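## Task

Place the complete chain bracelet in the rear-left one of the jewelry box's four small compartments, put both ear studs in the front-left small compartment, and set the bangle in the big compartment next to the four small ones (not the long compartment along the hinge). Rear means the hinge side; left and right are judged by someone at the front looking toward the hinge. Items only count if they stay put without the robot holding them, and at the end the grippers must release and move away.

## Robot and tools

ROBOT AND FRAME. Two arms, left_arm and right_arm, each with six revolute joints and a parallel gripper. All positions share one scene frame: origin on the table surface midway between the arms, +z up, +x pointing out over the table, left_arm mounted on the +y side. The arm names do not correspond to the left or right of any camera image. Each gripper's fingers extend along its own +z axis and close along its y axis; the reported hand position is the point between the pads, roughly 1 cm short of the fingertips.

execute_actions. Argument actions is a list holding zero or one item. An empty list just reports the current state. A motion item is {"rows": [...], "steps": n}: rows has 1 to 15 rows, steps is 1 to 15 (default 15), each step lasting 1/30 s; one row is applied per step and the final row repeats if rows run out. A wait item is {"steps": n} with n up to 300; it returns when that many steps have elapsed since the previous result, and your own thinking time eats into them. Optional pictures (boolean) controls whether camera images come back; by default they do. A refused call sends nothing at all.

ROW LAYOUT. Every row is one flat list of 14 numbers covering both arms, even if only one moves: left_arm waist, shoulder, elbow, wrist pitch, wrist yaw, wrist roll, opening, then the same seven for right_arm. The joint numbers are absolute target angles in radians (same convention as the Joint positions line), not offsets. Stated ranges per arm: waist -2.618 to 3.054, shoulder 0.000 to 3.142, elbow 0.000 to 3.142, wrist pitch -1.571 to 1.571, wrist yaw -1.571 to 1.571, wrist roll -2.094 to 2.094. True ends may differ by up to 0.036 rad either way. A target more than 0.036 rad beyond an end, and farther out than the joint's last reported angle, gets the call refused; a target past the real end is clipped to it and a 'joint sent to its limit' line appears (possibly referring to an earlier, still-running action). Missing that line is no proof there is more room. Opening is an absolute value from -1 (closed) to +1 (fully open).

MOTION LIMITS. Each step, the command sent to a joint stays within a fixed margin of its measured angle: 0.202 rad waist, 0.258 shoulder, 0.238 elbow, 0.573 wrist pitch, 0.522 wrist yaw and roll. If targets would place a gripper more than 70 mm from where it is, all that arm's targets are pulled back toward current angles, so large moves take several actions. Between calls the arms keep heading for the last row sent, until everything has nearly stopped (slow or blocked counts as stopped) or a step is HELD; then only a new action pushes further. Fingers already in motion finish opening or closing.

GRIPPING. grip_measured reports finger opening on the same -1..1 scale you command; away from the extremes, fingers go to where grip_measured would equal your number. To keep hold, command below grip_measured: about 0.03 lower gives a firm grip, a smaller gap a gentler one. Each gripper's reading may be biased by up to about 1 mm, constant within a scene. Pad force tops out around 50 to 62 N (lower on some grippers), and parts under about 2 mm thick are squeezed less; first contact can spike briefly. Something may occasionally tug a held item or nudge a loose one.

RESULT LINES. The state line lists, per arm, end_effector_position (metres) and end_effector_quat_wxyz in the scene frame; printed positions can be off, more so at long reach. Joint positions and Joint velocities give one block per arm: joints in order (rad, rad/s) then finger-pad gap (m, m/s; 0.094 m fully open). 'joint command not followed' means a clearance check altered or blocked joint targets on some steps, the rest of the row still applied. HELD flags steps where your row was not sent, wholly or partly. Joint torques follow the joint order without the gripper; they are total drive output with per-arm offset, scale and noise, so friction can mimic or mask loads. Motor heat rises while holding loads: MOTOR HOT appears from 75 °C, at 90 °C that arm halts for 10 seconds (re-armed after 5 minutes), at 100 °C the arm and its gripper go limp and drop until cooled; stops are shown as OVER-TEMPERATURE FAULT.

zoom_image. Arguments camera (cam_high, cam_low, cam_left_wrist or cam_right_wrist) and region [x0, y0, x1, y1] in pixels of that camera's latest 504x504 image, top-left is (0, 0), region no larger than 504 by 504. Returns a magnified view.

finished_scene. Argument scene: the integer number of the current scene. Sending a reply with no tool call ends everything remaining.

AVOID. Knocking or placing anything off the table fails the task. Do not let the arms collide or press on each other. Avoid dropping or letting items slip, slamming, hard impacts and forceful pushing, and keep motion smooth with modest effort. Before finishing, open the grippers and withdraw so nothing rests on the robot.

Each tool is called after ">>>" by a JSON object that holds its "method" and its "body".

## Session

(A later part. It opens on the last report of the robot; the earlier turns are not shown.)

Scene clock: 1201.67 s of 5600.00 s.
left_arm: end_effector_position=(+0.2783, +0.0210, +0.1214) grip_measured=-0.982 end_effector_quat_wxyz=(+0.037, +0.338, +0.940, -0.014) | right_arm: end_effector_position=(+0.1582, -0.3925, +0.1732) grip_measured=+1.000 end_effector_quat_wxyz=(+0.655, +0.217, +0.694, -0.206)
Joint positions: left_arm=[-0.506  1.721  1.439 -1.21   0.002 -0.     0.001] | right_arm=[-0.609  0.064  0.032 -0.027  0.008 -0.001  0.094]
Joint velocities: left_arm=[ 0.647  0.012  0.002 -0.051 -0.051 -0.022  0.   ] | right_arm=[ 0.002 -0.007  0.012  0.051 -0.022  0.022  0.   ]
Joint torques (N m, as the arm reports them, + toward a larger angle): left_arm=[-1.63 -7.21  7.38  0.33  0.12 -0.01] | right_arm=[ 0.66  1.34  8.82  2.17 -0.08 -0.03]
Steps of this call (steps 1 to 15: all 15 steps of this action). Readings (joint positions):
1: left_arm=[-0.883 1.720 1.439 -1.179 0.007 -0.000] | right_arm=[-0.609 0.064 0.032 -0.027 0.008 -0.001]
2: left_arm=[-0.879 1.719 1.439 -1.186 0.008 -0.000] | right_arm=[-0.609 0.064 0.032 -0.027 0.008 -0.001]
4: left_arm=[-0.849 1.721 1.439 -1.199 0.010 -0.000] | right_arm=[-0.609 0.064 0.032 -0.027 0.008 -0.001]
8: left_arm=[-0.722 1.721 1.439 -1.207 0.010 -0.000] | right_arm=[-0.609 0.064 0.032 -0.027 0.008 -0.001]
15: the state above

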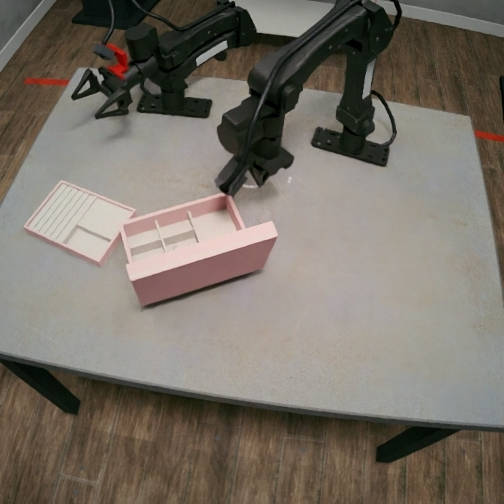

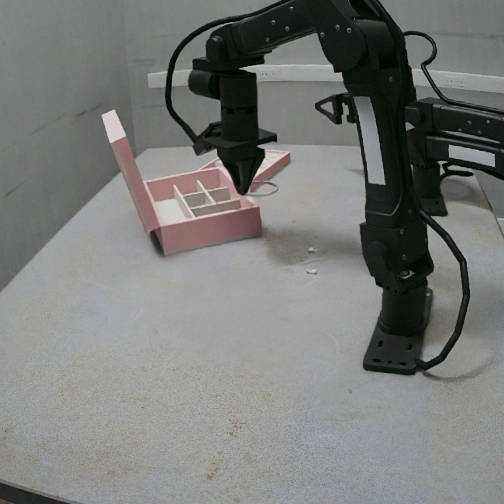

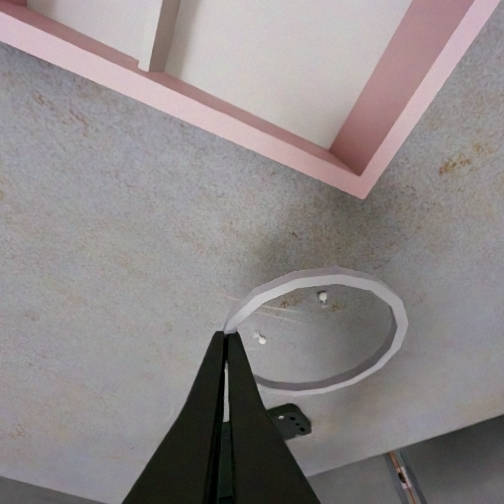

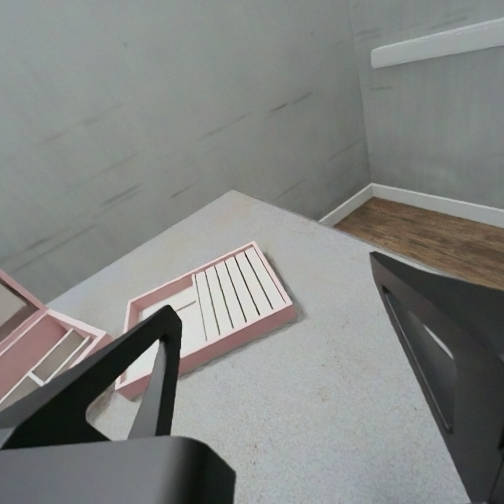

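>>> {"method": "execute_actions", "body": {"actions": [{"rows":[[-0.485,1.75,1.485,-1.23,0,0,-1,-0.6,0.05,0.05,0,0,0,1],[-0.485,1.78,1.52,-1.24,0,0,-1,-0.6,0.05,0.05,0,0,0,1],[-0.485,1.81,1.56,-1.25,0,0,-1,-0.6,0.05,0.05,0,0,0,1],[-0.485,1.84,1.60,-1.26,0,0,-1,-0.6,0.05,0.05,0,0,0,1],[-0.485,1.87,1.64,-1.27,0,0,-1,-0.6,0.05,0.05,0,0,0,1],[-0.485,1.90,1.68,-1.28,0,0,-1,-0.6,0.05,0.05,0,0,0,1],[-0.485,1.93,1.72,-1.29,0,0,-1,-0.6,0.05,0.05,0,0,0,1],[-0.485,1.96,1.76,-1.30,0,0,-1,-0.6,0.05,0.05,0,0,0,1],[-0.485,1.99,1.80,-1.31,0,0,-1,-0.6,0.05,0.05,0,0,0,1],[-0.485,2.02,1.84,-1.32,0,0,-1,-0.6,0.05,0.05,0,0,0,1],[-0.485,2.05,1.88,-1.33,0,0,-1,-0.6,0.05,0.05,0,0,0,1],[-0.485,2.08,1.92,-1.34,0,0,-1,-0.6,0.05,0.05,0,0,0,1],[-0.485,2.11,1.96,-1.35,0,0,-1,-0.6,0.05,0.05,0,0,0,1],[-0.485,2.135,1.99,-1.36,0,0,-1,-0.6,0.05,0.05,0,0,0,1]],"steps":15}], "pictures": false}}

>>> {"method": "execute_actions", "body": {"actions": [{"steps":12}]}}

Scene clock: 1226.23 s of 5600.00 s.
left_arm: end_effector_position=(+0.3613, -0.0300, +0.1151) grip_measured=-0.982 end_effector_quat_wxyz=(+0.040, +0.325, +0.945, -0.011) | right_arm: end_effector_position=(+0.1582, -0.3925, +0.1732) grip_measured=+1.000 end_effector_quat_wxyz=(+0.655, +0.217, +0.694, -0.206)
Joint positions: left_arm=[-0.477  2.109  1.938 -1.316 -0.006 -0.     0.001] | right_arm=[-0.609  0.064  0.032 -0.027  0.008 -0.001  0.094]
Joint velocities: left_arm=[ 0.007  0.603  0.667 -0.051 -0.037 -0.066 -0.001] | right_arm=[-0.007 -0.017 -0.007  0.007  0.022  0.037  0.   ]
Joint torques (N m, as the arm reports them, + toward a larger angle): left_arm=[ -0.66 -11.33   7.28   0.01   0.06   0.01] | right_arm=[ 0.68  1.33  8.8   2.17 -0.08 -0.02]
Steps of this call (steps 1 to 30: the robot went on to your last target; steps 31 to 90: nothing new was sent; then 21.07 s passed at rest; steps 91 to 105: all 15 steps of this action). Readings (joint positions):
91: left_arm=[-0.477 1.724 1.442 -1.221 -0.006 -0.000] | right_arm=[-0.609 0.064 0.032 -0.027 0.008 -0.001]
92: left_arm=[-0.477 1.734 1.456 -1.231 -0.006 -0.000] | right_arm=[-0.609 0.064 0.032 -0.027 0.008 -0.001]
94: left_arm=[-0.477 1.776 1.513 -1.254 -0.006 -0.000] | right_arm=[-0.609 0.064 0.032 -0.027 0.008 -0.001]
98: left_arm=[-0.477 1.901 1.672 -1.272 -0.006 -0.000] | right_arm=[-0.609 0.064 0.032 -0.027 0.008 -0.001]
105: the state above

Scene clock: 1226.63 s of 5600.00 s.
left_arm: end_effector_position=(+0.3589, -0.0280, +0.1083) grip_measured=-0.982 end_effector_quat_wxyz=(+0.020, +0.325, +0.945, -0.004) | right_arm: end_effector_position=(+0.1582, -0.3925, +0.1732) grip_measured=+1.000 end_effector_quat_wxyz=(+0.655, +0.217, +0.694, -0.206)
Joint positions: left_arm=[-0.477  2.142  1.965 -1.353 -0.006 -0.     0.001] | right_arm=[-0.609  0.064  0.032 -0.027  0.008 -0.001  0.094]
Joint velocities: left_arm=[ 0.002 -0.012 -0.007 -0.066 -0.007 -0.007 -0.001] | right_arm=[-0.012 -0.007 -0.002  0.007  0.037  0.037  0.   ]
Joint torques (N m, as the arm reports them, + toward a larger angle): left_arm=[ -0.67 -11.18   8.47   0.27   0.06   0.  ] | right_arm=[ 0.67  1.35  8.81  2.17 -0.08 -0.02]
Steps of this call (steps 1 to 12: the robot went on to your last target). Readings (joint positions):
1: left_arm=[-0.477 2.125 1.954 -1.316 -0.006 -0.000] | right_arm=[-0.609 0.064 0.032 -0.027 0.008 -0.001]
2: left_arm=[-0.477 2.134 1.960 -1.318 -0.006 -0.000] | right_arm=[-0.609 0.064 0.032 -0.027 0.008 -0.001]
4: left_arm=[-0.477 2.141 1.961 -1.328 -0.006 -0.000] | right_arm=[-0.609 0.064 0.032 -0.027 0.008 -0.001]
8: left_arm=[-0.477 2.142 1.963 -1.348 -0.006 -0.000] | right_arm=[-0.609 0.064 0.032 -0.027 0.008 -0.001]
12: the state above

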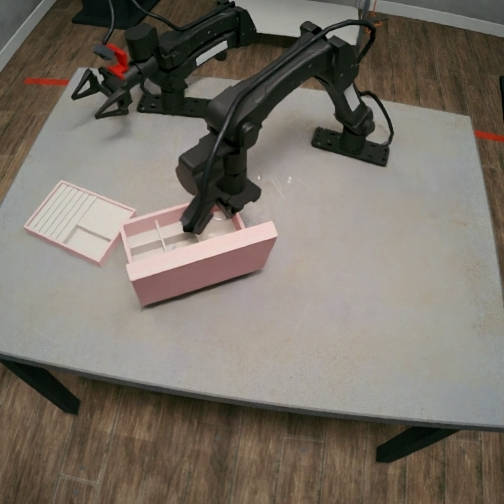

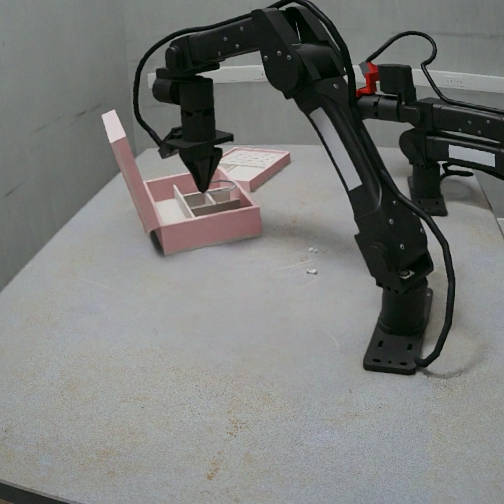

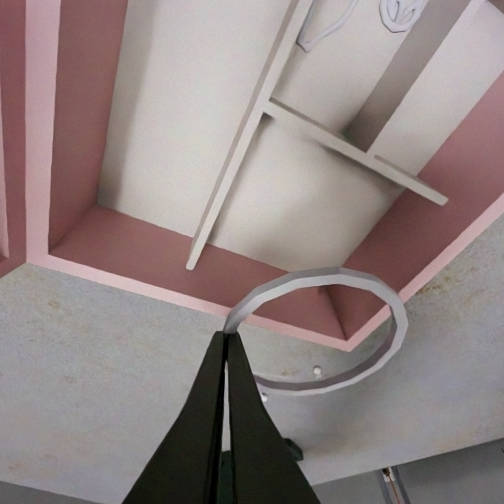

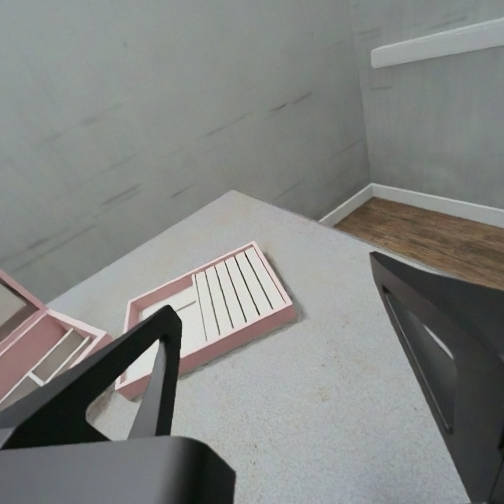

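>>> {"method": "zoom_image", "body": {"camera": "cam_left_wrist", "region": [150,60,504,400]}}

Region (150, 60, 504, 400) of cam_left_wrist's 504x504 image, scaled by 1.424, with more detail than that image has; it fills the top 484 rows of this view, and the rest is white.

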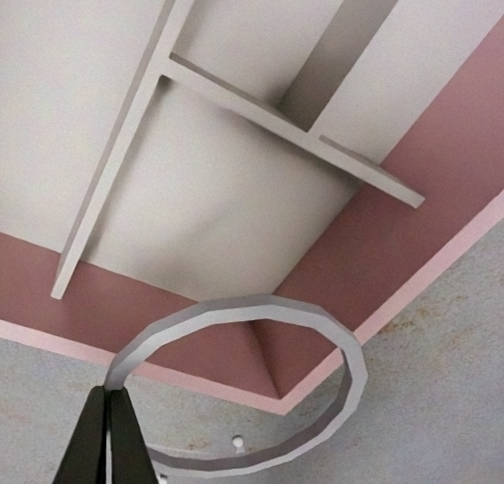

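>>> {"method": "execute_actions", "body": {"actions": [{"rows":[[-0.49,2.137,1.98,-1.345,0,0,-1,-0.6,0.05,0.05,0,0,0,1],[-0.495,2.139,1.968,-1.328,0,0,-1,-0.6,0.05,0.05,0,0,0,1],[-0.50,2.141,1.956,-1.311,0,0,-1,-0.6,0.05,0.05,0,0,0,1],[-0.505,2.143,1.944,-1.294,0,0,-1,-0.6,0.05,0.05,0,0,0,1],[-0.505,2.145,1.932,-1.277,0,0,-1,-0.6,0.05,0.05,0,0,0,1],[-0.505,2.147,1.92,-1.26,0,0,-1,-0.6,0.05,0.05,0,0,0,1],[-0.505,2.149,1.908,-1.243,0,0,-1,-0.6,0.05,0.05,0,0,0,1],[-0.505,2.15,1.896,-1.226,0,0,-1,-0.6,0.05,0.05,0,0,0,1],[-0.505,2.15,1.884,-1.209,0,0,-1,-0.6,0.05,0.05,0,0,0,1],[-0.505,2.15,1.872,-1.192,0,0,-1,-0.6,0.05,0.05,0,0,0,1],[-0.505,2.15,1.87,-1.18,0,0,-1,-0.6,0.05,0.05,0,0,0,1]],"steps":15}], "pictures": false}}

>>> {"method": "execute_actions", "body": {"actions": [{"steps":10}]}}

Scene clock: 1287.43 s of 5600.00 s.
left_arm: end_effector_position=(+0.3603, -0.0424, +0.0819) grip_measured=-0.982 end_effector_quat_wxyz=(+0.034, +0.336, +0.941, -0.009) | right_arm: end_effector_position=(+0.1582, -0.3925, +0.1732) grip_measured=+1.000 end_effector_quat_wxyz=(+0.655, +0.217, +0.694, -0.206)
Joint positions: left_arm=[-0.501  2.152  1.874 -1.222 -0.006 -0.     0.001] | right_arm=[-0.609  0.064  0.032 -0.027  0.008 -0.001  0.094]
Joint velocities: left_arm=[ 0.002  0.046 -0.027  0.154  0.037 -0.007  0.   ] | right_arm=[ 0.002 -0.012  0.012 -0.037 -0.007  0.022  0.   ]
Joint torques (N m, as the arm reports them, + toward a larger angle): left_arm=[ -0.3  -11.14   6.33   0.51   0.05   0.  ] | right_arm=[ 0.66  1.34  8.79  2.16 -0.08 -0.02]
Steps of this call (steps 1 to 30: the robot went on to your last target; steps 31 to 90: nothing new was sent; then 57.30 s passed at rest; steps 91 to 105: all 15 steps of this action). Readings (joint positions):
91: left_arm=[-0.478 2.142 1.965 -1.356 -0.006 -0.000] | right_arm=[-0.609 0.064 0.032 -0.027 0.008 -0.001]
92: left_arm=[-0.479 2.142 1.965 -1.356 -0.006 -0.000] | right_arm=[-0.609 0.064 0.032 -0.027 0.008 -0.001]
94: left_arm=[-0.483 2.142 1.963 -1.345 -0.006 -0.000] | right_arm=[-0.609 0.064 0.032 -0.027 0.008 -0.001]
98: left_arm=[-0.498 2.142 1.928 -1.295 -0.006 -0.000] | right_arm=[-0.609 0.064 0.032 -0.027 0.008 -0.001]
105: the state above

Scene clock: 1287.77 s of 5600.00 s.
left_arm: end_effector_position=(+0.3649, -0.0462, +0.0819) grip_measured=-0.982 end_effector_quat_wxyz=(+0.045, +0.336, +0.941, -0.013) | right_arm: end_effector_position=(+0.1582, -0.3925, +0.1732) grip_measured=+1.000 end_effector_quat_wxyz=(+0.655, +0.217, +0.694, -0.206)
Joint positions: left_arm=[-0.501  2.153  1.874 -1.198 -0.006 -0.     0.001] | right_arm=[-0.609  0.064  0.032 -0.027  0.008 -0.001  0.094]
Joint velocities: left_arm=[-0.007 -0.007 -0.017  0.037  0.051 -0.037 -0.001] | right_arm=[-0.012 -0.002 -0.017  0.037 -0.007  0.066  0.   ]
Joint torques (N m, as the arm reports them, + toward a larger angle): left_arm=[ -0.28 -11.1    6.22   0.57   0.06   0.01] | right_arm=[ 0.66  1.34  8.82  2.17 -0.08 -0.02]
Steps of this call (steps 1 to 10: the robot went on to your last target). Readings (joint positions):
1: left_arm=[-0.501 2.153 1.874 -1.217 -0.006 -0.000] | right_arm=[-0.609 0.064 0.032 -0.027 0.008 -0.001]
2: left_arm=[-0.501 2.153 1.874 -1.213 -0.006 -0.000] | right_arm=[-0.609 0.064 0.032 -0.027 0.008 -0.001]
4: left_arm=[-0.501 2.153 1.874 -1.206 -0.006 -0.000] | right_arm=[-0.609 0.064 0.032 -0.027 0.008 -0.001]
8: left_arm=[-0.501 2.153 1.874 -1.199 -0.006 -0.000] | right_arm=[-0.609 0.064 0.032 -0.027 0.008 -0.001]
10: the state above

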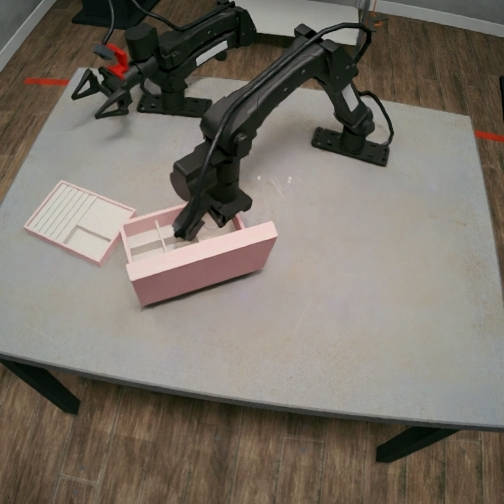

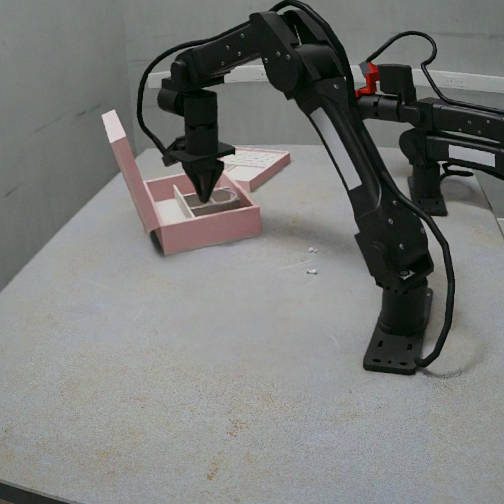

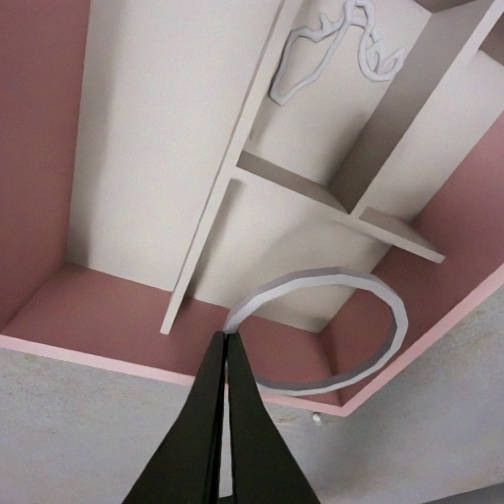

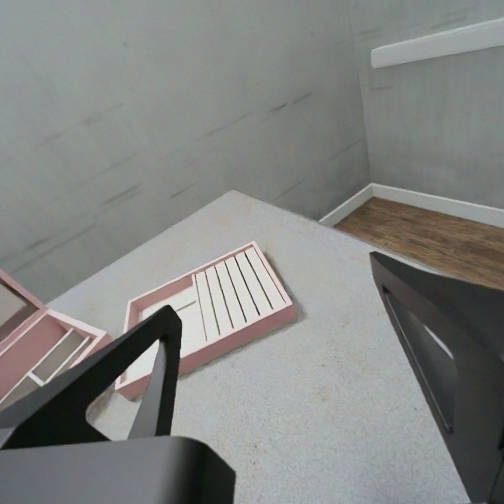

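>>> {"method": "execute_actions", "body": {"actions": [{"rows":[[-0.505,2.14,1.86,-1.172,0,0,-1,-0.6,0.05,0.05,0,0,0,1],[-0.505,2.13,1.845,-1.162,0,0,-1,-0.6,0.05,0.05,0,0,0,1],[-0.505,2.122,1.83,-1.152,0,0,-1,-0.6,0.05,0.05,0,0,0,1],[-0.505,2.122,1.815,-1.142,0,0,-1,-0.6,0.05,0.05,0,0,0,1],[-0.505,2.122,1.80,-1.132,0,0,-1,-0.6,0.05,0.05,0,0,0,1],[-0.505,2.122,1.788,-1.122,0,0,-1,-0.6,0.05,0.05,0,0,0,1],[-0.505,2.122,1.776,-1.112,0,0,-1,-0.6,0.05,0.05,0,0,0,1],[-0.505,2.122,1.764,-1.102,0,0,-1,-0.6,0.05,0.05,0,0,0,1],[-0.505,2.122,1.752,-1.092,0,0,-1,-0.6,0.05,0.05,0,0,0,1],[-0.505,2.122,1.742,-1.082,0,0,-1,-0.6,0.05,0.05,0,0,0,1]],"steps":15}], "pictures": false}}

>>> {"method": "execute_actions", "body": {"actions": [{"steps":8}]}}

Scene clock: 1354.80 s of 5600.00 s.
left_arm: end_effector_position=(+0.3541, -0.0373, +0.0547) grip_measured=-0.982 end_effector_quat_wxyz=(+0.030, +0.336, +0.941, -0.008) | right_arm: end_effector_position=(+0.1582, -0.3925, +0.1732) grip_measured=+1.000 end_effector_quat_wxyz=(+0.655, +0.217, +0.694, -0.206)
Joint positions: left_arm=[-0.501  2.138  1.745 -1.115 -0.006 -0.     0.001] | right_arm=[-0.609  0.064  0.032 -0.027  0.008 -0.001  0.094]
Joint velocities: left_arm=[-0.002 -0.002  0.012  0.125 -0.066 -0.081  0.001] | right_arm=[-0.002 -0.002 -0.002 -0.037 -0.066  0.037  0.   ]
Joint torques (N m, as the arm reports them, + toward a larger angle): left_arm=[ -0.32 -11.88   6.37   0.53   0.06   0.01] | right_arm=[ 0.67  1.33  8.81  2.17 -0.08 -0.02]
Steps of this call (steps 1 to 30: the robot went on to your last target; steps 31 to 90: nothing new was sent; then 63.53 s passed at rest; steps 91 to 105: all 15 steps of this action). Readings (joint positions):
91: left_arm=[-0.501 2.153 1.874 -1.195 -0.006 -0.000] | right_arm=[-0.609 0.064 0.032 -0.027 0.008 -0.001]
92: left_arm=[-0.501 2.152 1.870 -1.191 -0.006 -0.000] | right_arm=[-0.609 0.064 0.032 -0.027 0.008 -0.001]
94: left_arm=[-0.501 2.145 1.850 -1.176 -0.006 -0.000] | right_arm=[-0.609 0.064 0.032 -0.027 0.008 -0.001]
98: left_arm=[-0.501 2.138 1.796 -1.150 -0.006 -0.000] | right_arm=[-0.609 0.064 0.032 -0.027 0.008 -0.001]
105: the state above

Scene clock: 1355.07 s of 5600.00 s.
left_arm: end_effector_position=(+0.3571, -0.0398, +0.0549) grip_measured=-0.982 end_effector_quat_wxyz=(+0.037, +0.336, +0.941, -0.010) | right_arm: end_effector_position=(+0.1582, -0.3925, +0.1732) grip_measured=+1.000 end_effector_quat_wxyz=(+0.655, +0.217, +0.694, -0.206)
Joint positions: left_arm=[-0.501  2.138  1.745 -1.1   -0.006 -0.     0.001] | right_arm=[-0.609  0.064  0.032 -0.027  0.008 -0.001  0.094]
Joint velocities: left_arm=[-0.002  0.012 -0.012 -0.022 -0.022 -0.037 -0.   ] | right_arm=[-0.002 -0.002  0.012  0.037 -0.022 -0.022  0.   ]
Joint torques (N m, as the arm reports them, + toward a larger angle): left_arm=[ -0.31 -11.97   6.22   0.54   0.07   0.  ] | right_arm=[ 0.67  1.34  8.81  2.16 -0.08 -0.03]
Steps of this call (steps 1 to 8: the robot went on to your last target). Readings (joint positions):
1: left_arm=[-0.501 2.138 1.745 -1.111 -0.006 -0.000] | right_arm=[-0.609 0.064 0.032 -0.027 0.008 -0.001]
2: left_arm=[-0.501 2.138 1.745 -1.108 -0.006 -0.000] | right_arm=[-0.609 0.064 0.032 -0.027 0.008 -0.001]
4: left_arm=[-0.501 2.138 1.745 -1.103 -0.006 -0.000] | right_arm=[-0.609 0.064 0.032 -0.027 0.008 -0.001]
8: the state above

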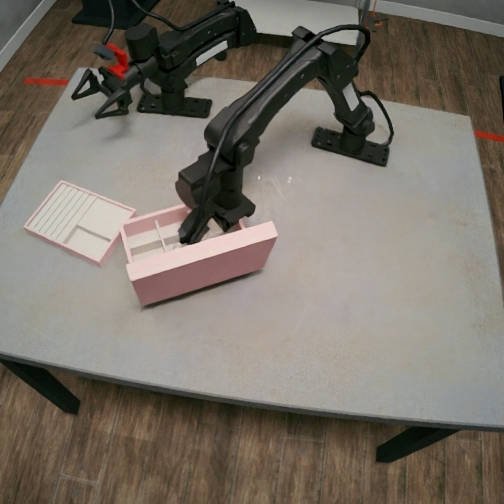

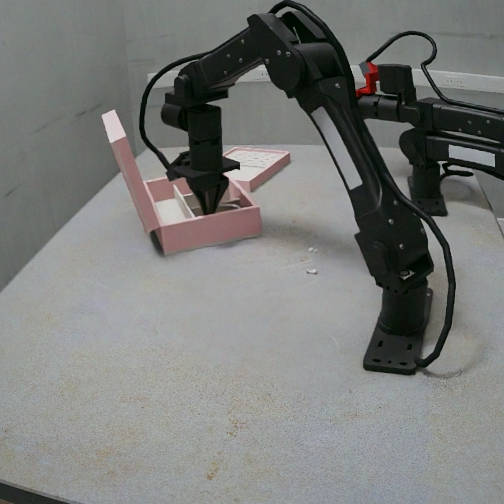

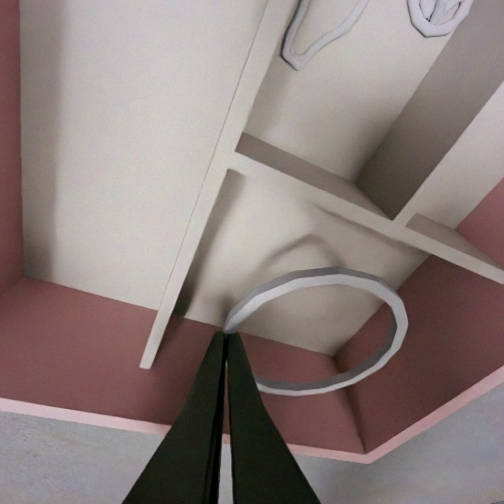

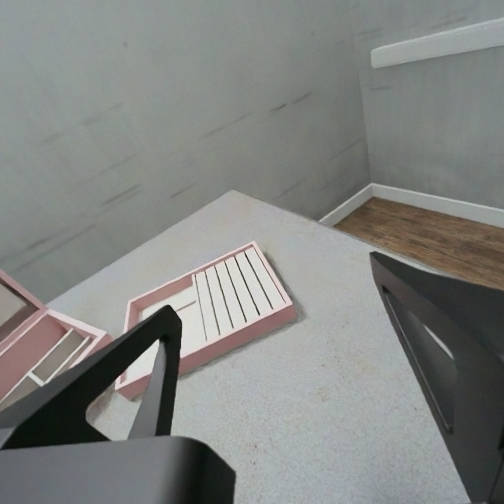

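>>> {"method": "execute_actions", "body": {"actions": [{"rows":[[-0.505,2.122,1.73,-1.07,0,0,-1,-0.6,0.05,0.05,0,0,0,1],[-0.505,2.122,1.718,-1.058,0,0,-1,-0.6,0.05,0.05,0,0,0,1],[-0.505,2.122,1.706,-1.046,0,0,-1,-0.6,0.05,0.05,0,0,0,1],[-0.505,2.122,1.694,-1.034,0,0,-1,-0.6,0.05,0.05,0,0,0,1],[-0.505,2.122,1.682,-1.022,0,0,-1,-0.6,0.05,0.05,0,0,0,1],[-0.505,2.122,1.67,-1.01,0,0,-1,-0.6,0.05,0.05,0,0,0,1],[-0.505,2.122,1.66,-1.0,0,0,-1,-0.6,0.05,0.05,0,0,0,1],[-0.505,2.122,1.652,-0.992,0,0,-1,-0.6,0.05,0.05,0,0,0,1]],"steps":15}]}}

Scene clock: 1373.90 s of 5600.00 s.
left_arm: end_effector_position=(+0.3557, -0.0396, +0.0348) grip_measured=-0.982 end_effector_quat_wxyz=(+0.042, +0.336, +0.941, -0.013) | right_arm: end_effector_position=(+0.1582, -0.3925, +0.1732) grip_measured=+1.000 end_effector_quat_wxyz=(+0.655, +0.217, +0.694, -0.206)
Joint positions: left_arm=[-0.502  2.138  1.662 -1.006 -0.003 -0.     0.001] | right_arm=[-0.609  0.064  0.032 -0.027  0.008 -0.001  0.094]
Joint velocities: left_arm=[-0.002  0.002 -0.022  0.022  0.066 -0.051 -0.002] | right_arm=[-0.022  0.012 -0.007 -0.007 -0.037 -0.095  0.   ]
Joint torques (N m, as the arm reports them, + toward a larger angle): left_arm=[ -0.33 -11.83   5.6    0.49   0.04   0.01] | right_arm=[ 0.65  1.32  8.8   2.17 -0.08 -0.02]
Steps of this call (steps 1 to 30: the robot went on to your last target; steps 31 to 90: nothing new was sent; then 15.33 s passed at rest; steps 91 to 105: all 15 steps of this action). Readings (joint positions):
91: left_arm=[-0.501 2.138 1.744 -1.096 -0.006 -0.000] | right_arm=[-0.609 0.064 0.032 -0.027 0.008 -0.001]
92: left_arm=[-0.501 2.138 1.741 -1.092 -0.006 -0.000] | right_arm=[-0.609 0.064 0.032 -0.027 0.008 -0.001]
94: left_arm=[-0.501 2.138 1.726 -1.075 -0.006 -0.000] | right_arm=[-0.609 0.064 0.032 -0.027 0.008 -0.001]
98: left_arm=[-0.501 2.138 1.677 -1.039 -0.005 -0.000] | right_arm=[-0.609 0.064 0.032 -0.027 0.008 -0.001]
105: the state above

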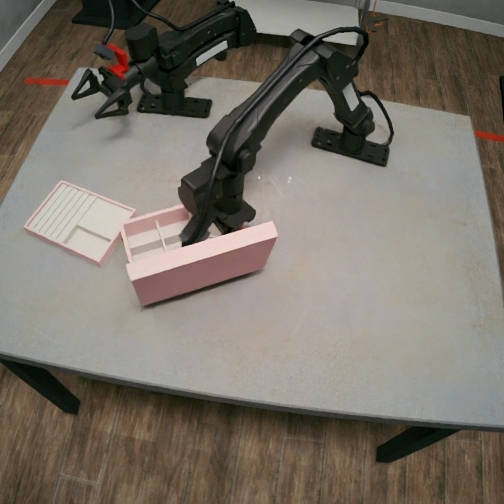

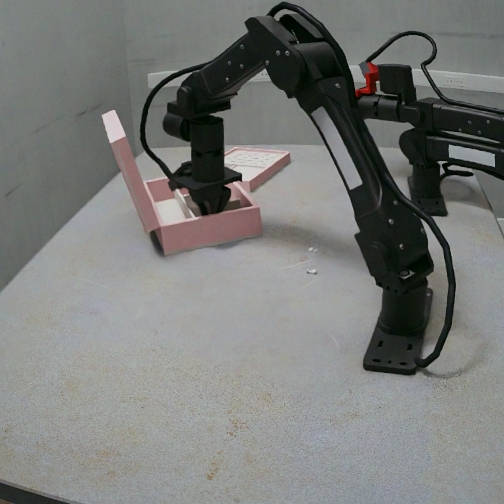

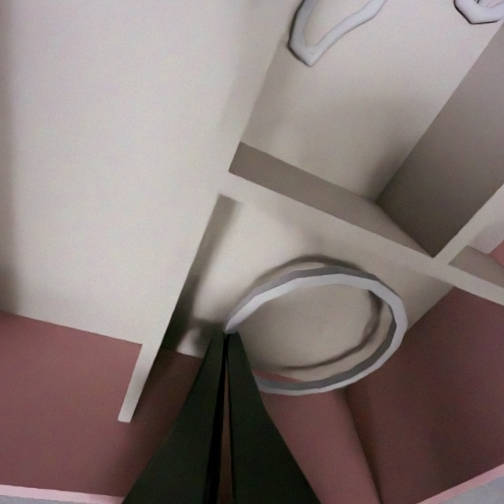

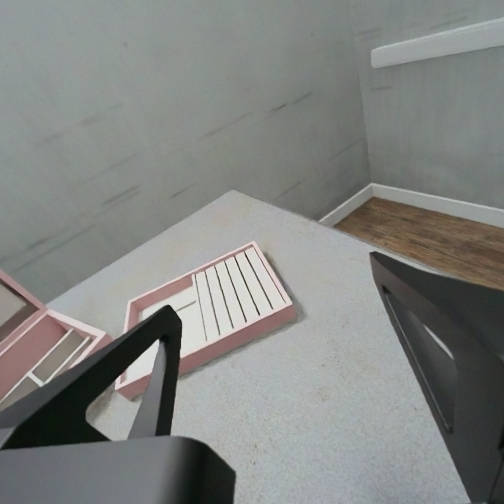

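>>> {"method": "execute_actions", "body": {"actions": [{"rows":[[-0.505,2.122,1.644,-0.984,0,0,-1,-0.6,0.05,0.05,0,0,0,1],[-0.505,2.122,1.636,-0.976,0,0,-1,-0.6,0.05,0.05,0,0,0,1],[-0.505,2.122,1.628,-0.968,0,0,-1,-0.6,0.05,0.05,0,0,0,1],[-0.505,2.122,1.622,-0.962,0,0,-1,-0.6,0.05,0.05,0,0,0,1]],"steps":12}]}}

Scene clock: 1380.77 s of 5600.00 s.
left_arm: end_effector_position=(+0.3583, -0.0421, +0.0292) grip_measured=-0.982 end_effector_quat_wxyz=(+0.052, +0.336, +0.940, -0.018) | right_arm: end_effector_position=(+0.1582, -0.3925, +0.1732) grip_measured=+1.000 end_effector_quat_wxyz=(+0.655, +0.217, +0.694, -0.206)
Joint positions: left_arm=[-0.502  2.138  1.637 -0.96  -0.002 -0.     0.001] | right_arm=[-0.609  0.064  0.032 -0.027  0.008 -0.001  0.094]
Joint velocities: left_arm=[ 0.007  0.007 -0.027  0.037 -0.007 -0.051 -0.001] | right_arm=[-0.007  0.012 -0.002 -0.095 -0.007  0.007  0.   ]
Joint torques (N m, as the arm reports them, + toward a larger angle): left_arm=[ -0.26 -11.85   5.22   0.38   0.03   0.01] | right_arm=[ 0.67  1.33  8.81  2.16 -0.08 -0.02]
Steps of this call (steps 1 to 15: the robot went on to your last target; steps 16 to 90: nothing new was sent; then 3.47 s passed at rest; steps 91 to 102: all 12 steps of this action). Readings (joint positions):
91: left_arm=[-0.502 2.138 1.660 -1.002 -0.003 -0.000] | right_arm=[-0.609 0.064 0.032 -0.027 0.008 -0.001]
92: left_arm=[-0.502 2.138 1.658 -0.999 -0.003 -0.000] | right_arm=[-0.609 0.064 0.032 -0.027 0.008 -0.001]
94: left_arm=[-0.502 2.138 1.648 -0.984 -0.003 -0.000] | right_arm=[-0.609 0.064 0.032 -0.027 0.008 -0.001]
98: left_arm=[-0.502 2.138 1.639 -0.964 -0.002 -0.000] | right_arm=[-0.609 0.064 0.032 -0.027 0.008 -0.001]
102: the state above

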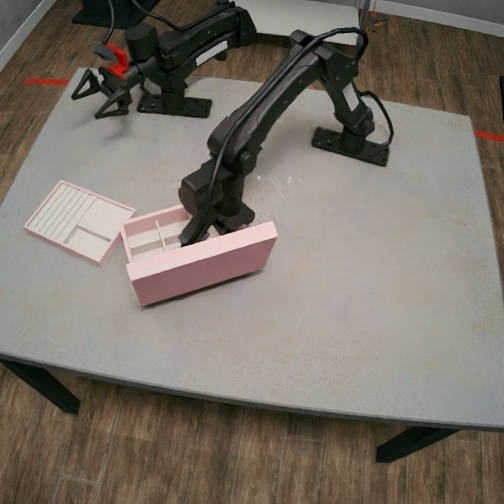

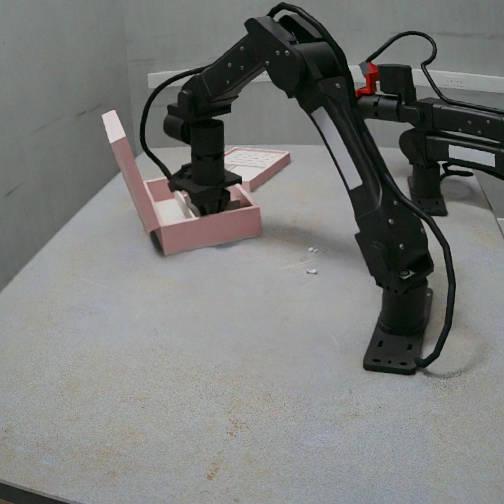

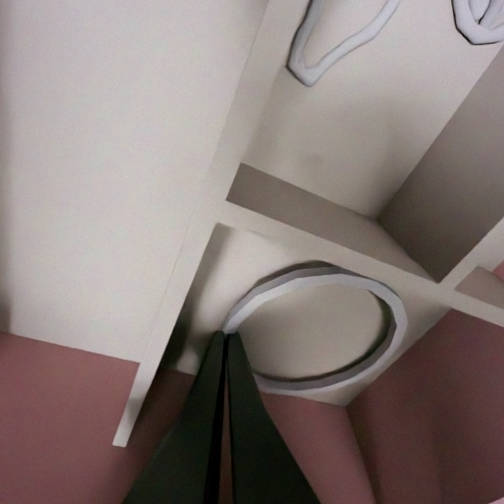

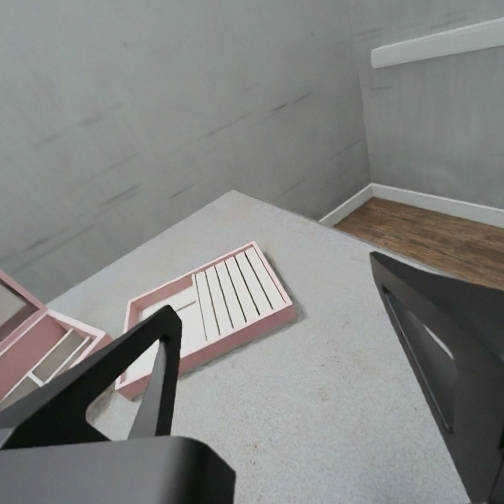

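>>> {"method": "execute_actions", "body": {"actions": [{"rows":[[-0.505,2.122,1.635,-0.962,0,0,-0.95,-0.6,0.05,0.05,0,0,0,1],[-0.505,2.122,1.635,-0.962,0,0,-0.9,-0.6,0.05,0.05,0,0,0,1],[-0.505,2.122,1.635,-0.962,0,0,-0.85,-0.6,0.05,0.05,0,0,0,1],[-0.505,2.122,1.635,-0.962,0,0,-0.8,-0.6,0.05,0.05,0,0,0,1],[-0.505,2.122,1.635,-0.962,0,0,-0.75,-0.6,0.05,0.05,0,0,0,1]],"steps":12}]}}

Scene clock: 1388.53 s of 5600.00 s.
left_arm: end_effector_position=(+0.3593, -0.0442, +0.0294) grip_measured=-0.753 end_effector_quat_wxyz=(+0.055, +0.336, +0.940, -0.022) | right_arm: end_effector_position=(+0.1582, -0.3925, +0.1732) grip_measured=+1.000 end_effector_quat_wxyz=(+0.655, +0.217, +0.694, -0.206)
Joint positions: left_arm=[-0.502  2.138  1.637 -0.951  0.004 -0.     0.012] | right_arm=[-0.609  0.064  0.032 -0.027  0.008 -0.001  0.094]
Joint velocities: left_arm=[-0.007 -0.012  0.007 -0.022 -0.007  0.051 -0.   ] | right_arm=[ 0.007  0.002 -0.017 -0.007 -0.022  0.022  0.   ]
Joint torques (N m, as the arm reports them, + toward a larger angle): left_arm=[ -0.25 -11.85   6.22   0.36  -0.03   0.01] | right_arm=[ 0.66  1.34  8.81  2.17 -0.08 -0.03]
Steps of this call (steps 1 to 15: the robot went on to your last target; steps 16 to 90: nothing new was sent; then 4.37 s passed at rest; steps 91 to 102: all 12 steps of this action). Readings (joint positions):
91: left_arm=[-0.502 2.138 1.637 -0.958 -0.002 -0.000] | right_arm=[-0.609 0.064 0.032 -0.027 0.008 -0.001]
92: left_arm=[-0.502 2.138 1.637 -0.957 -0.000 -0.000] | right_arm=[-0.609 0.064 0.032 -0.027 0.008 -0.001]
94: left_arm=[-0.502 2.138 1.637 -0.955 0.002 -0.000] | right_arm=[-0.609 0.064 0.032 -0.027 0.008 -0.001]
98: left_arm=[-0.502 2.138 1.637 -0.951 0.004 -0.000] | right_arm=[-0.609 0.064 0.032 -0.027 0.008 -0.001]
102: the state above

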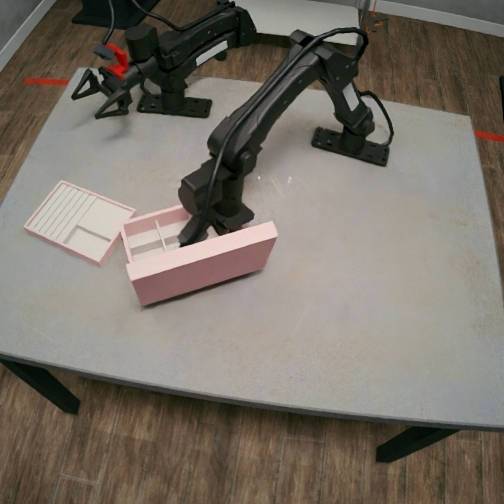

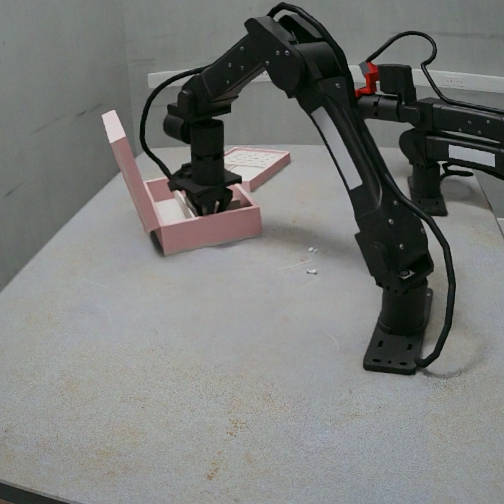

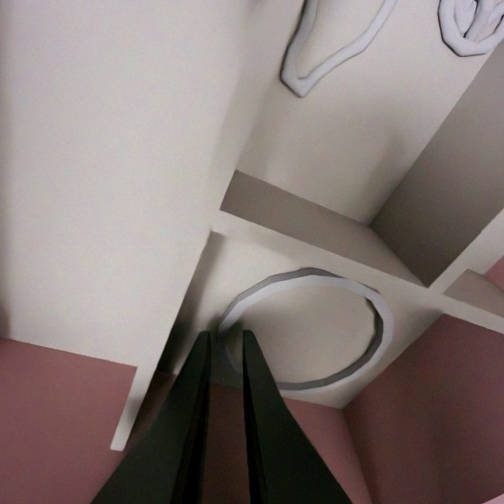

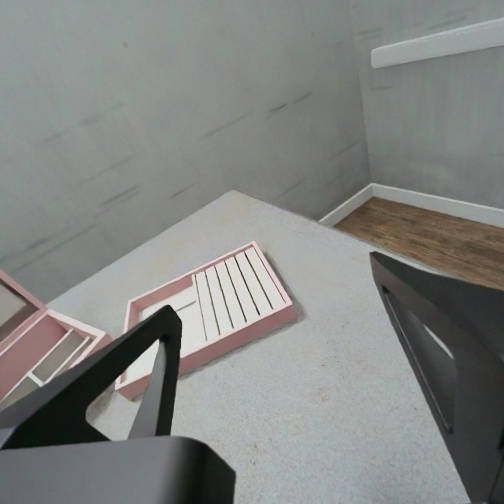

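>>> {"method": "execute_actions", "body": {"actions": [{"rows":[[-0.505,2.125,1.655,-0.975,0,0,-0.75,-0.6,0.05,0.05,0,0,0,1],[-0.505,2.125,1.675,-0.995,0,0,-0.75,-0.6,0.05,0.05,0,0,0,1],[-0.505,2.125,1.697,-1.017,0,0,-0.75,-0.6,0.05,0.05,0,0,0,1],[-0.505,2.125,1.72,-1.04,0,0,-0.75,-0.6,0.05,0.05,0,0,0,1],[-0.505,2.125,1.745,-1.065,0,0,-0.75,-0.6,0.05,0.05,0,0,0,1],[-0.505,2.125,1.77,-1.09,0,0,-0.75,-0.6,0.05,0.05,0,0,0,1],[-0.505,2.125,1.795,-1.115,0,0,-0.75,-0.6,0.05,0.05,0,0,0,1],[-0.505,2.125,1.82,-1.14,0,0,-0.75,-0.6,0.05,0.05,0,0,0,1],[-0.505,2.125,1.845,-1.165,0,0,-0.75,-0.6,0.05,0.05,0,0,0,1],[-0.505,2.125,1.87,-1.19,0,0,-0.75,-0.6,0.05,0.05,0,0,0,1],[-0.505,2.125,1.895,-1.215,0,0,-0.75,-0.6,0.05,0.05,0,0,0,1],[-0.505,2.125,1.92,-1.24,0,0,-0.75,-0.6,0.05,0.05,0,0,0,1],[-0.505,2.125,1.945,-1.265,0,0,-0.75,-0.6,0.05,0.05,0,0,0,1],[-0.505,2.125,1.97,-1.29,0,0,-0.75,-0.6,0.05,0.05,0,0,0,1],[-0.505,2.125,1.99,-1.31,0,0,-0.75,-0.6,0.05,0.05,0,0,0,1]],"steps":15}], "pictures": false}}

>>> {"method": "execute_actions", "body": {"actions": [{"rows":[[-0.505,2.085,1.95,-1.31,0,0,-0.75,-0.6,0.05,0.05,0,0,0,1],[-0.505,2.04,1.895,-1.308,0,0,-0.75,-0.6,0.05,0.05,0,0,0,1],[-0.505,1.995,1.84,-1.305,0,0,-0.75,-0.6,0.05,0.05,0,0,0,1],[-0.505,1.95,1.785,-1.30,0,0,-0.75,-0.6,0.05,0.05,0,0,0,1],[-0.505,1.905,1.73,-1.297,0,0,-0.75,-0.6,0.05,0.05,0,0,0,1],[-0.505,1.86,1.675,-1.294,0,0,-0.75,-0.6,0.05,0.05,0,0,0,1],[-0.52,1.815,1.62,-1.29,0,0,-0.75,-0.6,0.05,0.05,0,0,0,1],[-0.55,1.77,1.565,-1.287,0,0,-0.75,-0.6,0.05,0.05,0,0,0,1],[-0.58,1.725,1.51,-1.284,0,0,-0.75,-0.6,0.05,0.05,0,0,0,1],[-0.62,1.68,1.455,-1.28,0,0,-0.75,-0.6,0.05,0.05,0,0,0,1],[-0.66,1.635,1.40,-1.277,0,0,-0.75,-0.6,0.05,0.05,0,0,0,1],[-0.70,1.59,1.345,-1.274,0,0,-0.75,-0.6,0.05,0.05,0,0,0,1],[-0.74,1.55,1.29,-1.27,0,0,-0.75,-0.6,0.05,0.05,0,0,0,1],[-0.78,1.52,1.24,-1.25,0,0,-0.75,-0.6,0.05,0.05,0,0,0,1],[-0.81,1.50,1.20,-1.23,0,0,-0.75,-0.6,0.05,0.05,0,0,0,1]],"steps":15}]}}

Scene clock: 1428.10 s of 5600.00 s.
left_arm: end_effector_position=(+0.3735, -0.0559, +0.1041) grip_measured=-0.753 end_effector_quat_wxyz=(+0.074, +0.336, +0.939, -0.028) | right_arm: end_effector_position=(+0.1582, -0.3925, +0.1732) grip_measured=+1.000 end_effector_quat_wxyz=(+0.655, +0.217, +0.694, -0.206)
Joint positions: left_arm=[-0.502  2.138  1.931 -1.204  0.004 -0.     0.012] | right_arm=[-0.609  0.064  0.032 -0.027  0.008 -0.001  0.094]
Joint velocities: left_arm=[-0.012  0.002  0.696 -0.637 -0.037  0.022 -0.   ] | right_arm=[ 0.002  0.012  0.002 -0.081  0.007  0.066  0.   ]
Joint torques (N m, as the arm reports them, + toward a larger angle): left_arm=[ -0.29 -11.82   8.07   0.48  -0.03   0.  ] | right_arm=[ 0.66  1.34  8.82  2.16 -0.08 -0.02]
Steps of this call (steps 1 to 15: the robot went on to your last target; steps 16 to 90: nothing new was sent; then 36.07 s passed at rest; steps 91 to 105: all 15 steps of this action). Readings (joint positions):
91: left_arm=[-0.502 2.138 1.637 -0.951 0.004 -0.000] | right_arm=[-0.609 0.064 0.032 -0.027 0.008 -0.001]
92: left_arm=[-0.502 2.138 1.640 -0.954 0.004 -0.000] | right_arm=[-0.609 0.064 0.032 -0.027 0.008 -0.001]
94: left_arm=[-0.502 2.138 1.659 -0.979 0.004 -0.000] | right_arm=[-0.609 0.064 0.032 -0.027 0.008 -0.001]
98: left_arm=[-0.502 2.138 1.749 -1.058 0.004 -0.000] | right_arm=[-0.609 0.064 0.032 -0.027 0.008 -0.001]
105: the state above

Scene clock: 1428.60 s of 5600.00 s.
left_arm: end_effector_position=(+0.1907, +0.0080, +0.1287) grip_measured=-0.753 end_effector_quat_wxyz=(+0.021, +0.449, +0.893, -0.009) | right_arm: end_effector_position=(+0.1582, -0.3925, +0.1732) grip_measured=+1.000 end_effector_quat_wxyz=(+0.655, +0.217, +0.694, -0.206)
Joint positions: left_arm=[-0.748  1.556  1.294 -1.263 -0.003 -0.     0.012] | right_arm=[-0.609  0.064  0.032 -0.027  0.008 -0.001  0.094]
Joint velocities: left_arm=[-1.35  -0.969 -1.414  0.11   0.095  0.022  0.001] | right_arm=[-0.007 -0.007 -0.002  0.007  0.022  0.007  0.   ]
Joint torques (N m, as the arm reports them, + toward a larger angle): left_arm=[ 1.69 -5.43  5.99  0.47 -0.06 -0.02] | right_arm=[ 0.67  1.34  8.81  2.17 -0.08 -0.03]
Steps of this call (steps 1 to 15: all 15 steps of this action). Readings (joint positions):
1: left_arm=[-0.502 2.132 1.942 -1.217 0.004 -0.000] | right_arm=[-0.609 0.064 0.032 -0.027 0.008 -0.001]
2: left_arm=[-0.502 2.116 1.935 -1.223 0.004 -0.000] | right_arm=[-0.609 0.064 0.032 -0.027 0.008 -0.001]
4: left_arm=[-0.502 2.053 1.872 -1.232 0.004 -0.000] | right_arm=[-0.609 0.064 0.032 -0.027 0.008 -0.001]
8: left_arm=[-0.506 1.867 1.666 -1.257 0.002 -0.000] | right_arm=[-0.609 0.064 0.032 -0.027 0.008 -0.001]
15: the state above

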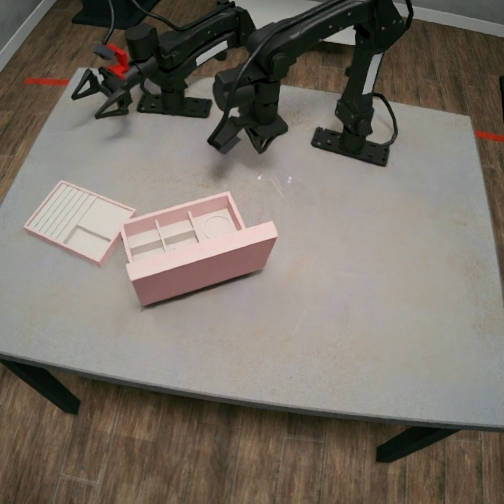

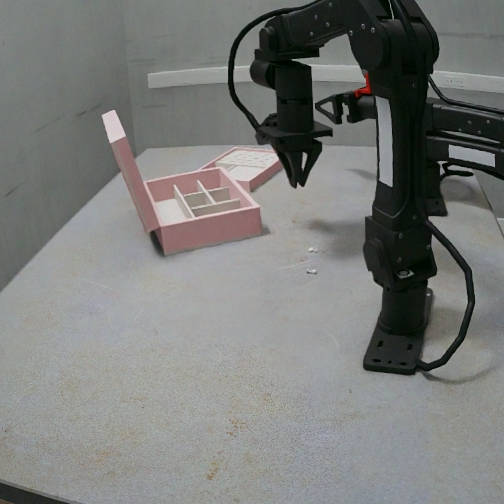

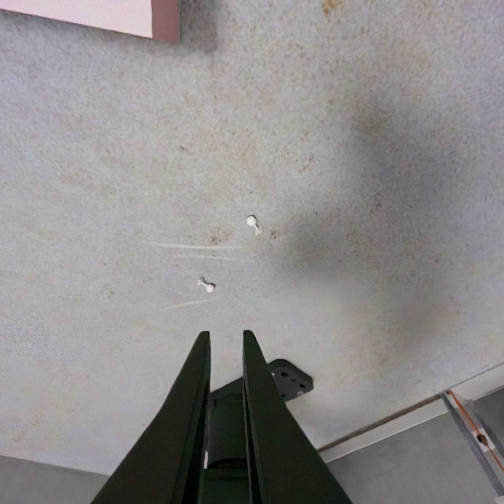

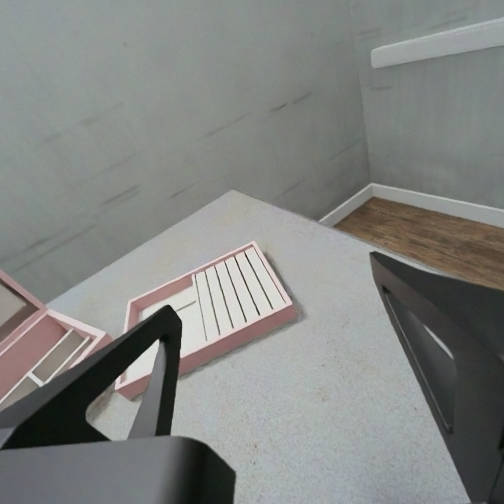

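>>> {"method": "execute_actions", "body": {"actions": [{"rows":[[-0.815,1.50,1.18,-1.20,0,0,-0.75,-0.6,0.05,0.05,0,0,0,1],[-0.82,1.502,1.16,-1.18,0,0,-0.75,-0.6,0.05,0.05,0,0,0,1],[-0.822,1.504,1.14,-1.16,0,0,-0.75,-0.6,0.05,0.05,0,0,0,1],[-0.824,1.506,1.12,-1.14,0,0,-0.75,-0.6,0.05,0.05,0,0,0,1],[-0.825,1.508,1.10,-1.12,0,0,-0.75,-0.6,0.05,0.05,0,0,0,1],[-0.825,1.51,1.08,-1.10,0,0,-0.75,-0.6,0.05,0.05,0,0,0,1],[-0.825,1.512,1.06,-1.08,0,0,-0.75,-0.6,0.05,0.05,0,0,0,1],[-0.825,1.514,1.04,-1.06,0,0,-0.75,-0.6,0.05,0.05,0,0,0,1],[-0.825,1.515,1.02,-1.04,0,0,-0.75,-0.6,0.05,0.05,0,0,0,1],[-0.825,1.515,1.00,-1.02,0,0,-0.75,-0.6,0.05,0.05,0,0,0,1],[-0.825,1.515,0.985,-1.0,0,0,-0.75,-0.6,0.05,0.05,0,0,0,1]],"steps":15}], "pictures": false}}

>>> {"method": "execute_actions", "body": {"actions": [{"steps":10}]}}

Scene clock: 1449.33 s of 5600.00 s.
left_arm: end_effector_position=(+0.1538, +0.0258, +0.0623) grip_measured=-0.753 end_effector_quat_wxyz=(-0.008, +0.481, +0.877, -0.001) | right_arm: end_effector_position=(+0.1582, -0.3925, +0.1732) grip_measured=+1.000 end_effector_quat_wxyz=(+0.655, +0.217, +0.694, -0.206)
Joint positions: left_arm=[-0.817  1.514  0.987 -1.056  0.008  0.001  0.012] | right_arm=[-0.609  0.064  0.032 -0.027  0.008 -0.001  0.094]
Joint velocities: left_arm=[ 0.002 -0.017 -0.017  0.242  0.022 -0.022 -0.   ] | right_arm=[ 0.002 -0.012  0.002 -0.007 -0.007  0.007  0.   ]
Joint torques (N m, as the arm reports them, + toward a larger angle): left_arm=[-0.67 -4.84  6.03  0.44 -0.07  0.  ] | right_arm=[ 0.66  1.33  8.82  2.17 -0.08 -0.02]
Steps of this call (steps 1 to 30: the robot went on to your last target; steps 31 to 90: nothing new was sent; then 17.23 s passed at rest; steps 91 to 105: all 15 steps of this action). Readings (joint positions):
91: left_arm=[-0.817 1.512 1.199 -1.242 0.008 0.001] | right_arm=[-0.609 0.064 0.032 -0.027 0.008 -0.001]
92: left_arm=[-0.817 1.512 1.194 -1.233 0.008 0.001] | right_arm=[-0.609 0.064 0.032 -0.027 0.008 -0.001]
94: left_arm=[-0.817 1.512 1.168 -1.204 0.008 0.001] | right_arm=[-0.609 0.064 0.032 -0.027 0.008 -0.001]
98: left_arm=[-0.817 1.512 1.084 -1.142 0.008 0.001] | right_arm=[-0.609 0.064 0.032 -0.027 0.008 -0.001]
105: the state above

Scene clock: 1449.67 s of 5600.00 s.
left_arm: end_effector_position=(+0.1588, +0.0179, +0.0623) grip_measured=-0.753 end_effector_quat_wxyz=(+0.009, +0.481, +0.877, -0.010) | right_arm: end_effector_position=(+0.1582, -0.3925, +0.1732) grip_measured=+1.000 end_effector_quat_wxyz=(+0.655, +0.217, +0.694, -0.206)
Joint positions: left_arm=[-0.817  1.514  0.987 -1.018  0.008  0.001  0.012] | right_arm=[-0.609  0.064  0.032 -0.027  0.008 -0.001  0.094]
Joint velocities: left_arm=[-0.012 -0.002 -0.012 -0.037 -0.022  0.037 -0.002] | right_arm=[ 0.002  0.027  0.007  0.051 -0.066  0.007  0.   ]
Joint torques (N m, as the arm reports them, + toward a larger angle): left_arm=[-0.66 -4.88  5.99  0.47 -0.06  0.  ] | right_arm=[ 0.67  1.33  8.79  2.16 -0.08 -0.02]
Steps of this call (steps 1 to 10: the robot went on to your last target). Readings (joint positions):
1: left_arm=[-0.817 1.514 0.987 -1.049 0.008 0.001] | right_arm=[-0.609 0.064 0.032 -0.027 0.008 -0.001]
2: left_arm=[-0.817 1.514 0.987 -1.042 0.008 0.001] | right_arm=[-0.609 0.064 0.032 -0.027 0.008 -0.001]
4: left_arm=[-0.817 1.514 0.987 -1.031 0.008 0.001] | right_arm=[-0.609 0.064 0.032 -0.027 0.008 -0.001]
8: left_arm=[-0.817 1.514 0.987 -1.020 0.008 0.001] | right_arm=[-0.609 0.064 0.032 -0.027 0.008 -0.001]
10: the state above

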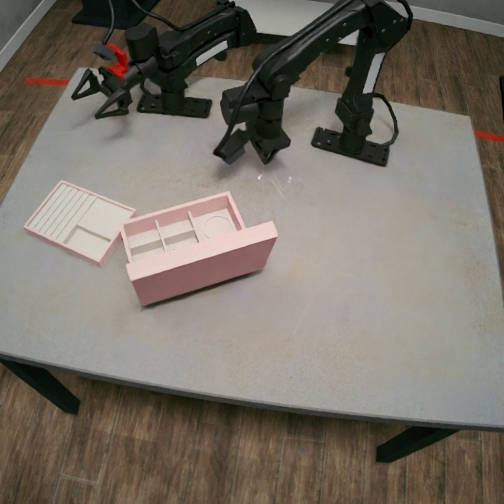

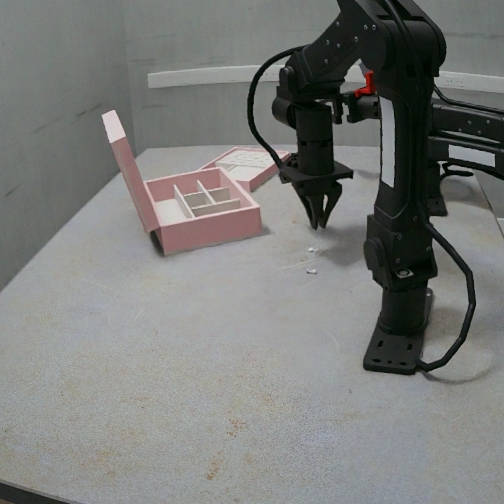

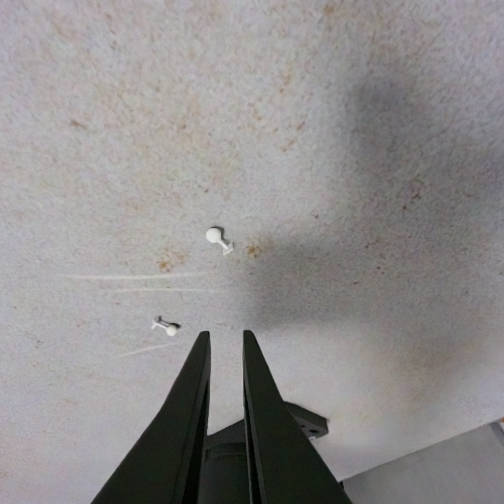

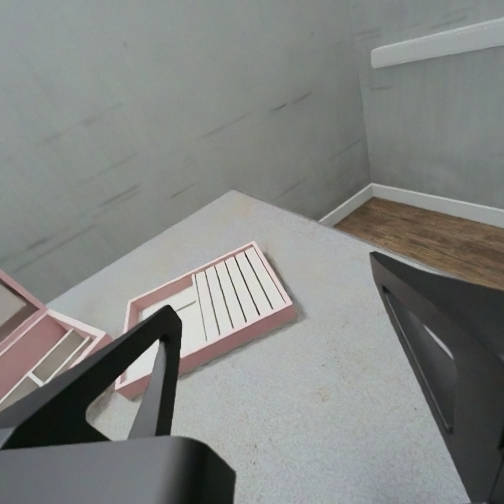

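>>> {"method": "zoom_image", "body": {"camera": "cam_left_wrist", "region": [130,200,290,360]}}

Region (130, 200, 290, 360) of cam_left_wrist's 504x504 image, scaled by 3.150, with more detail than that image has.

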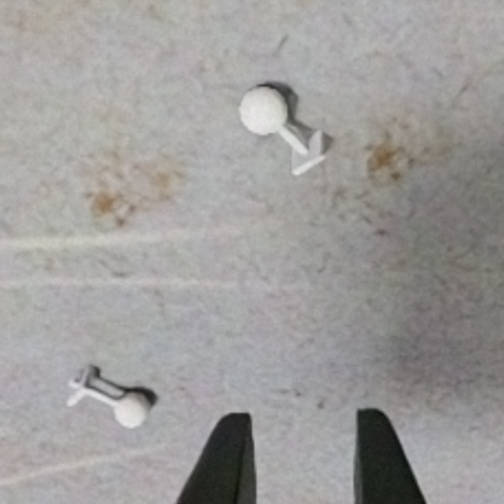

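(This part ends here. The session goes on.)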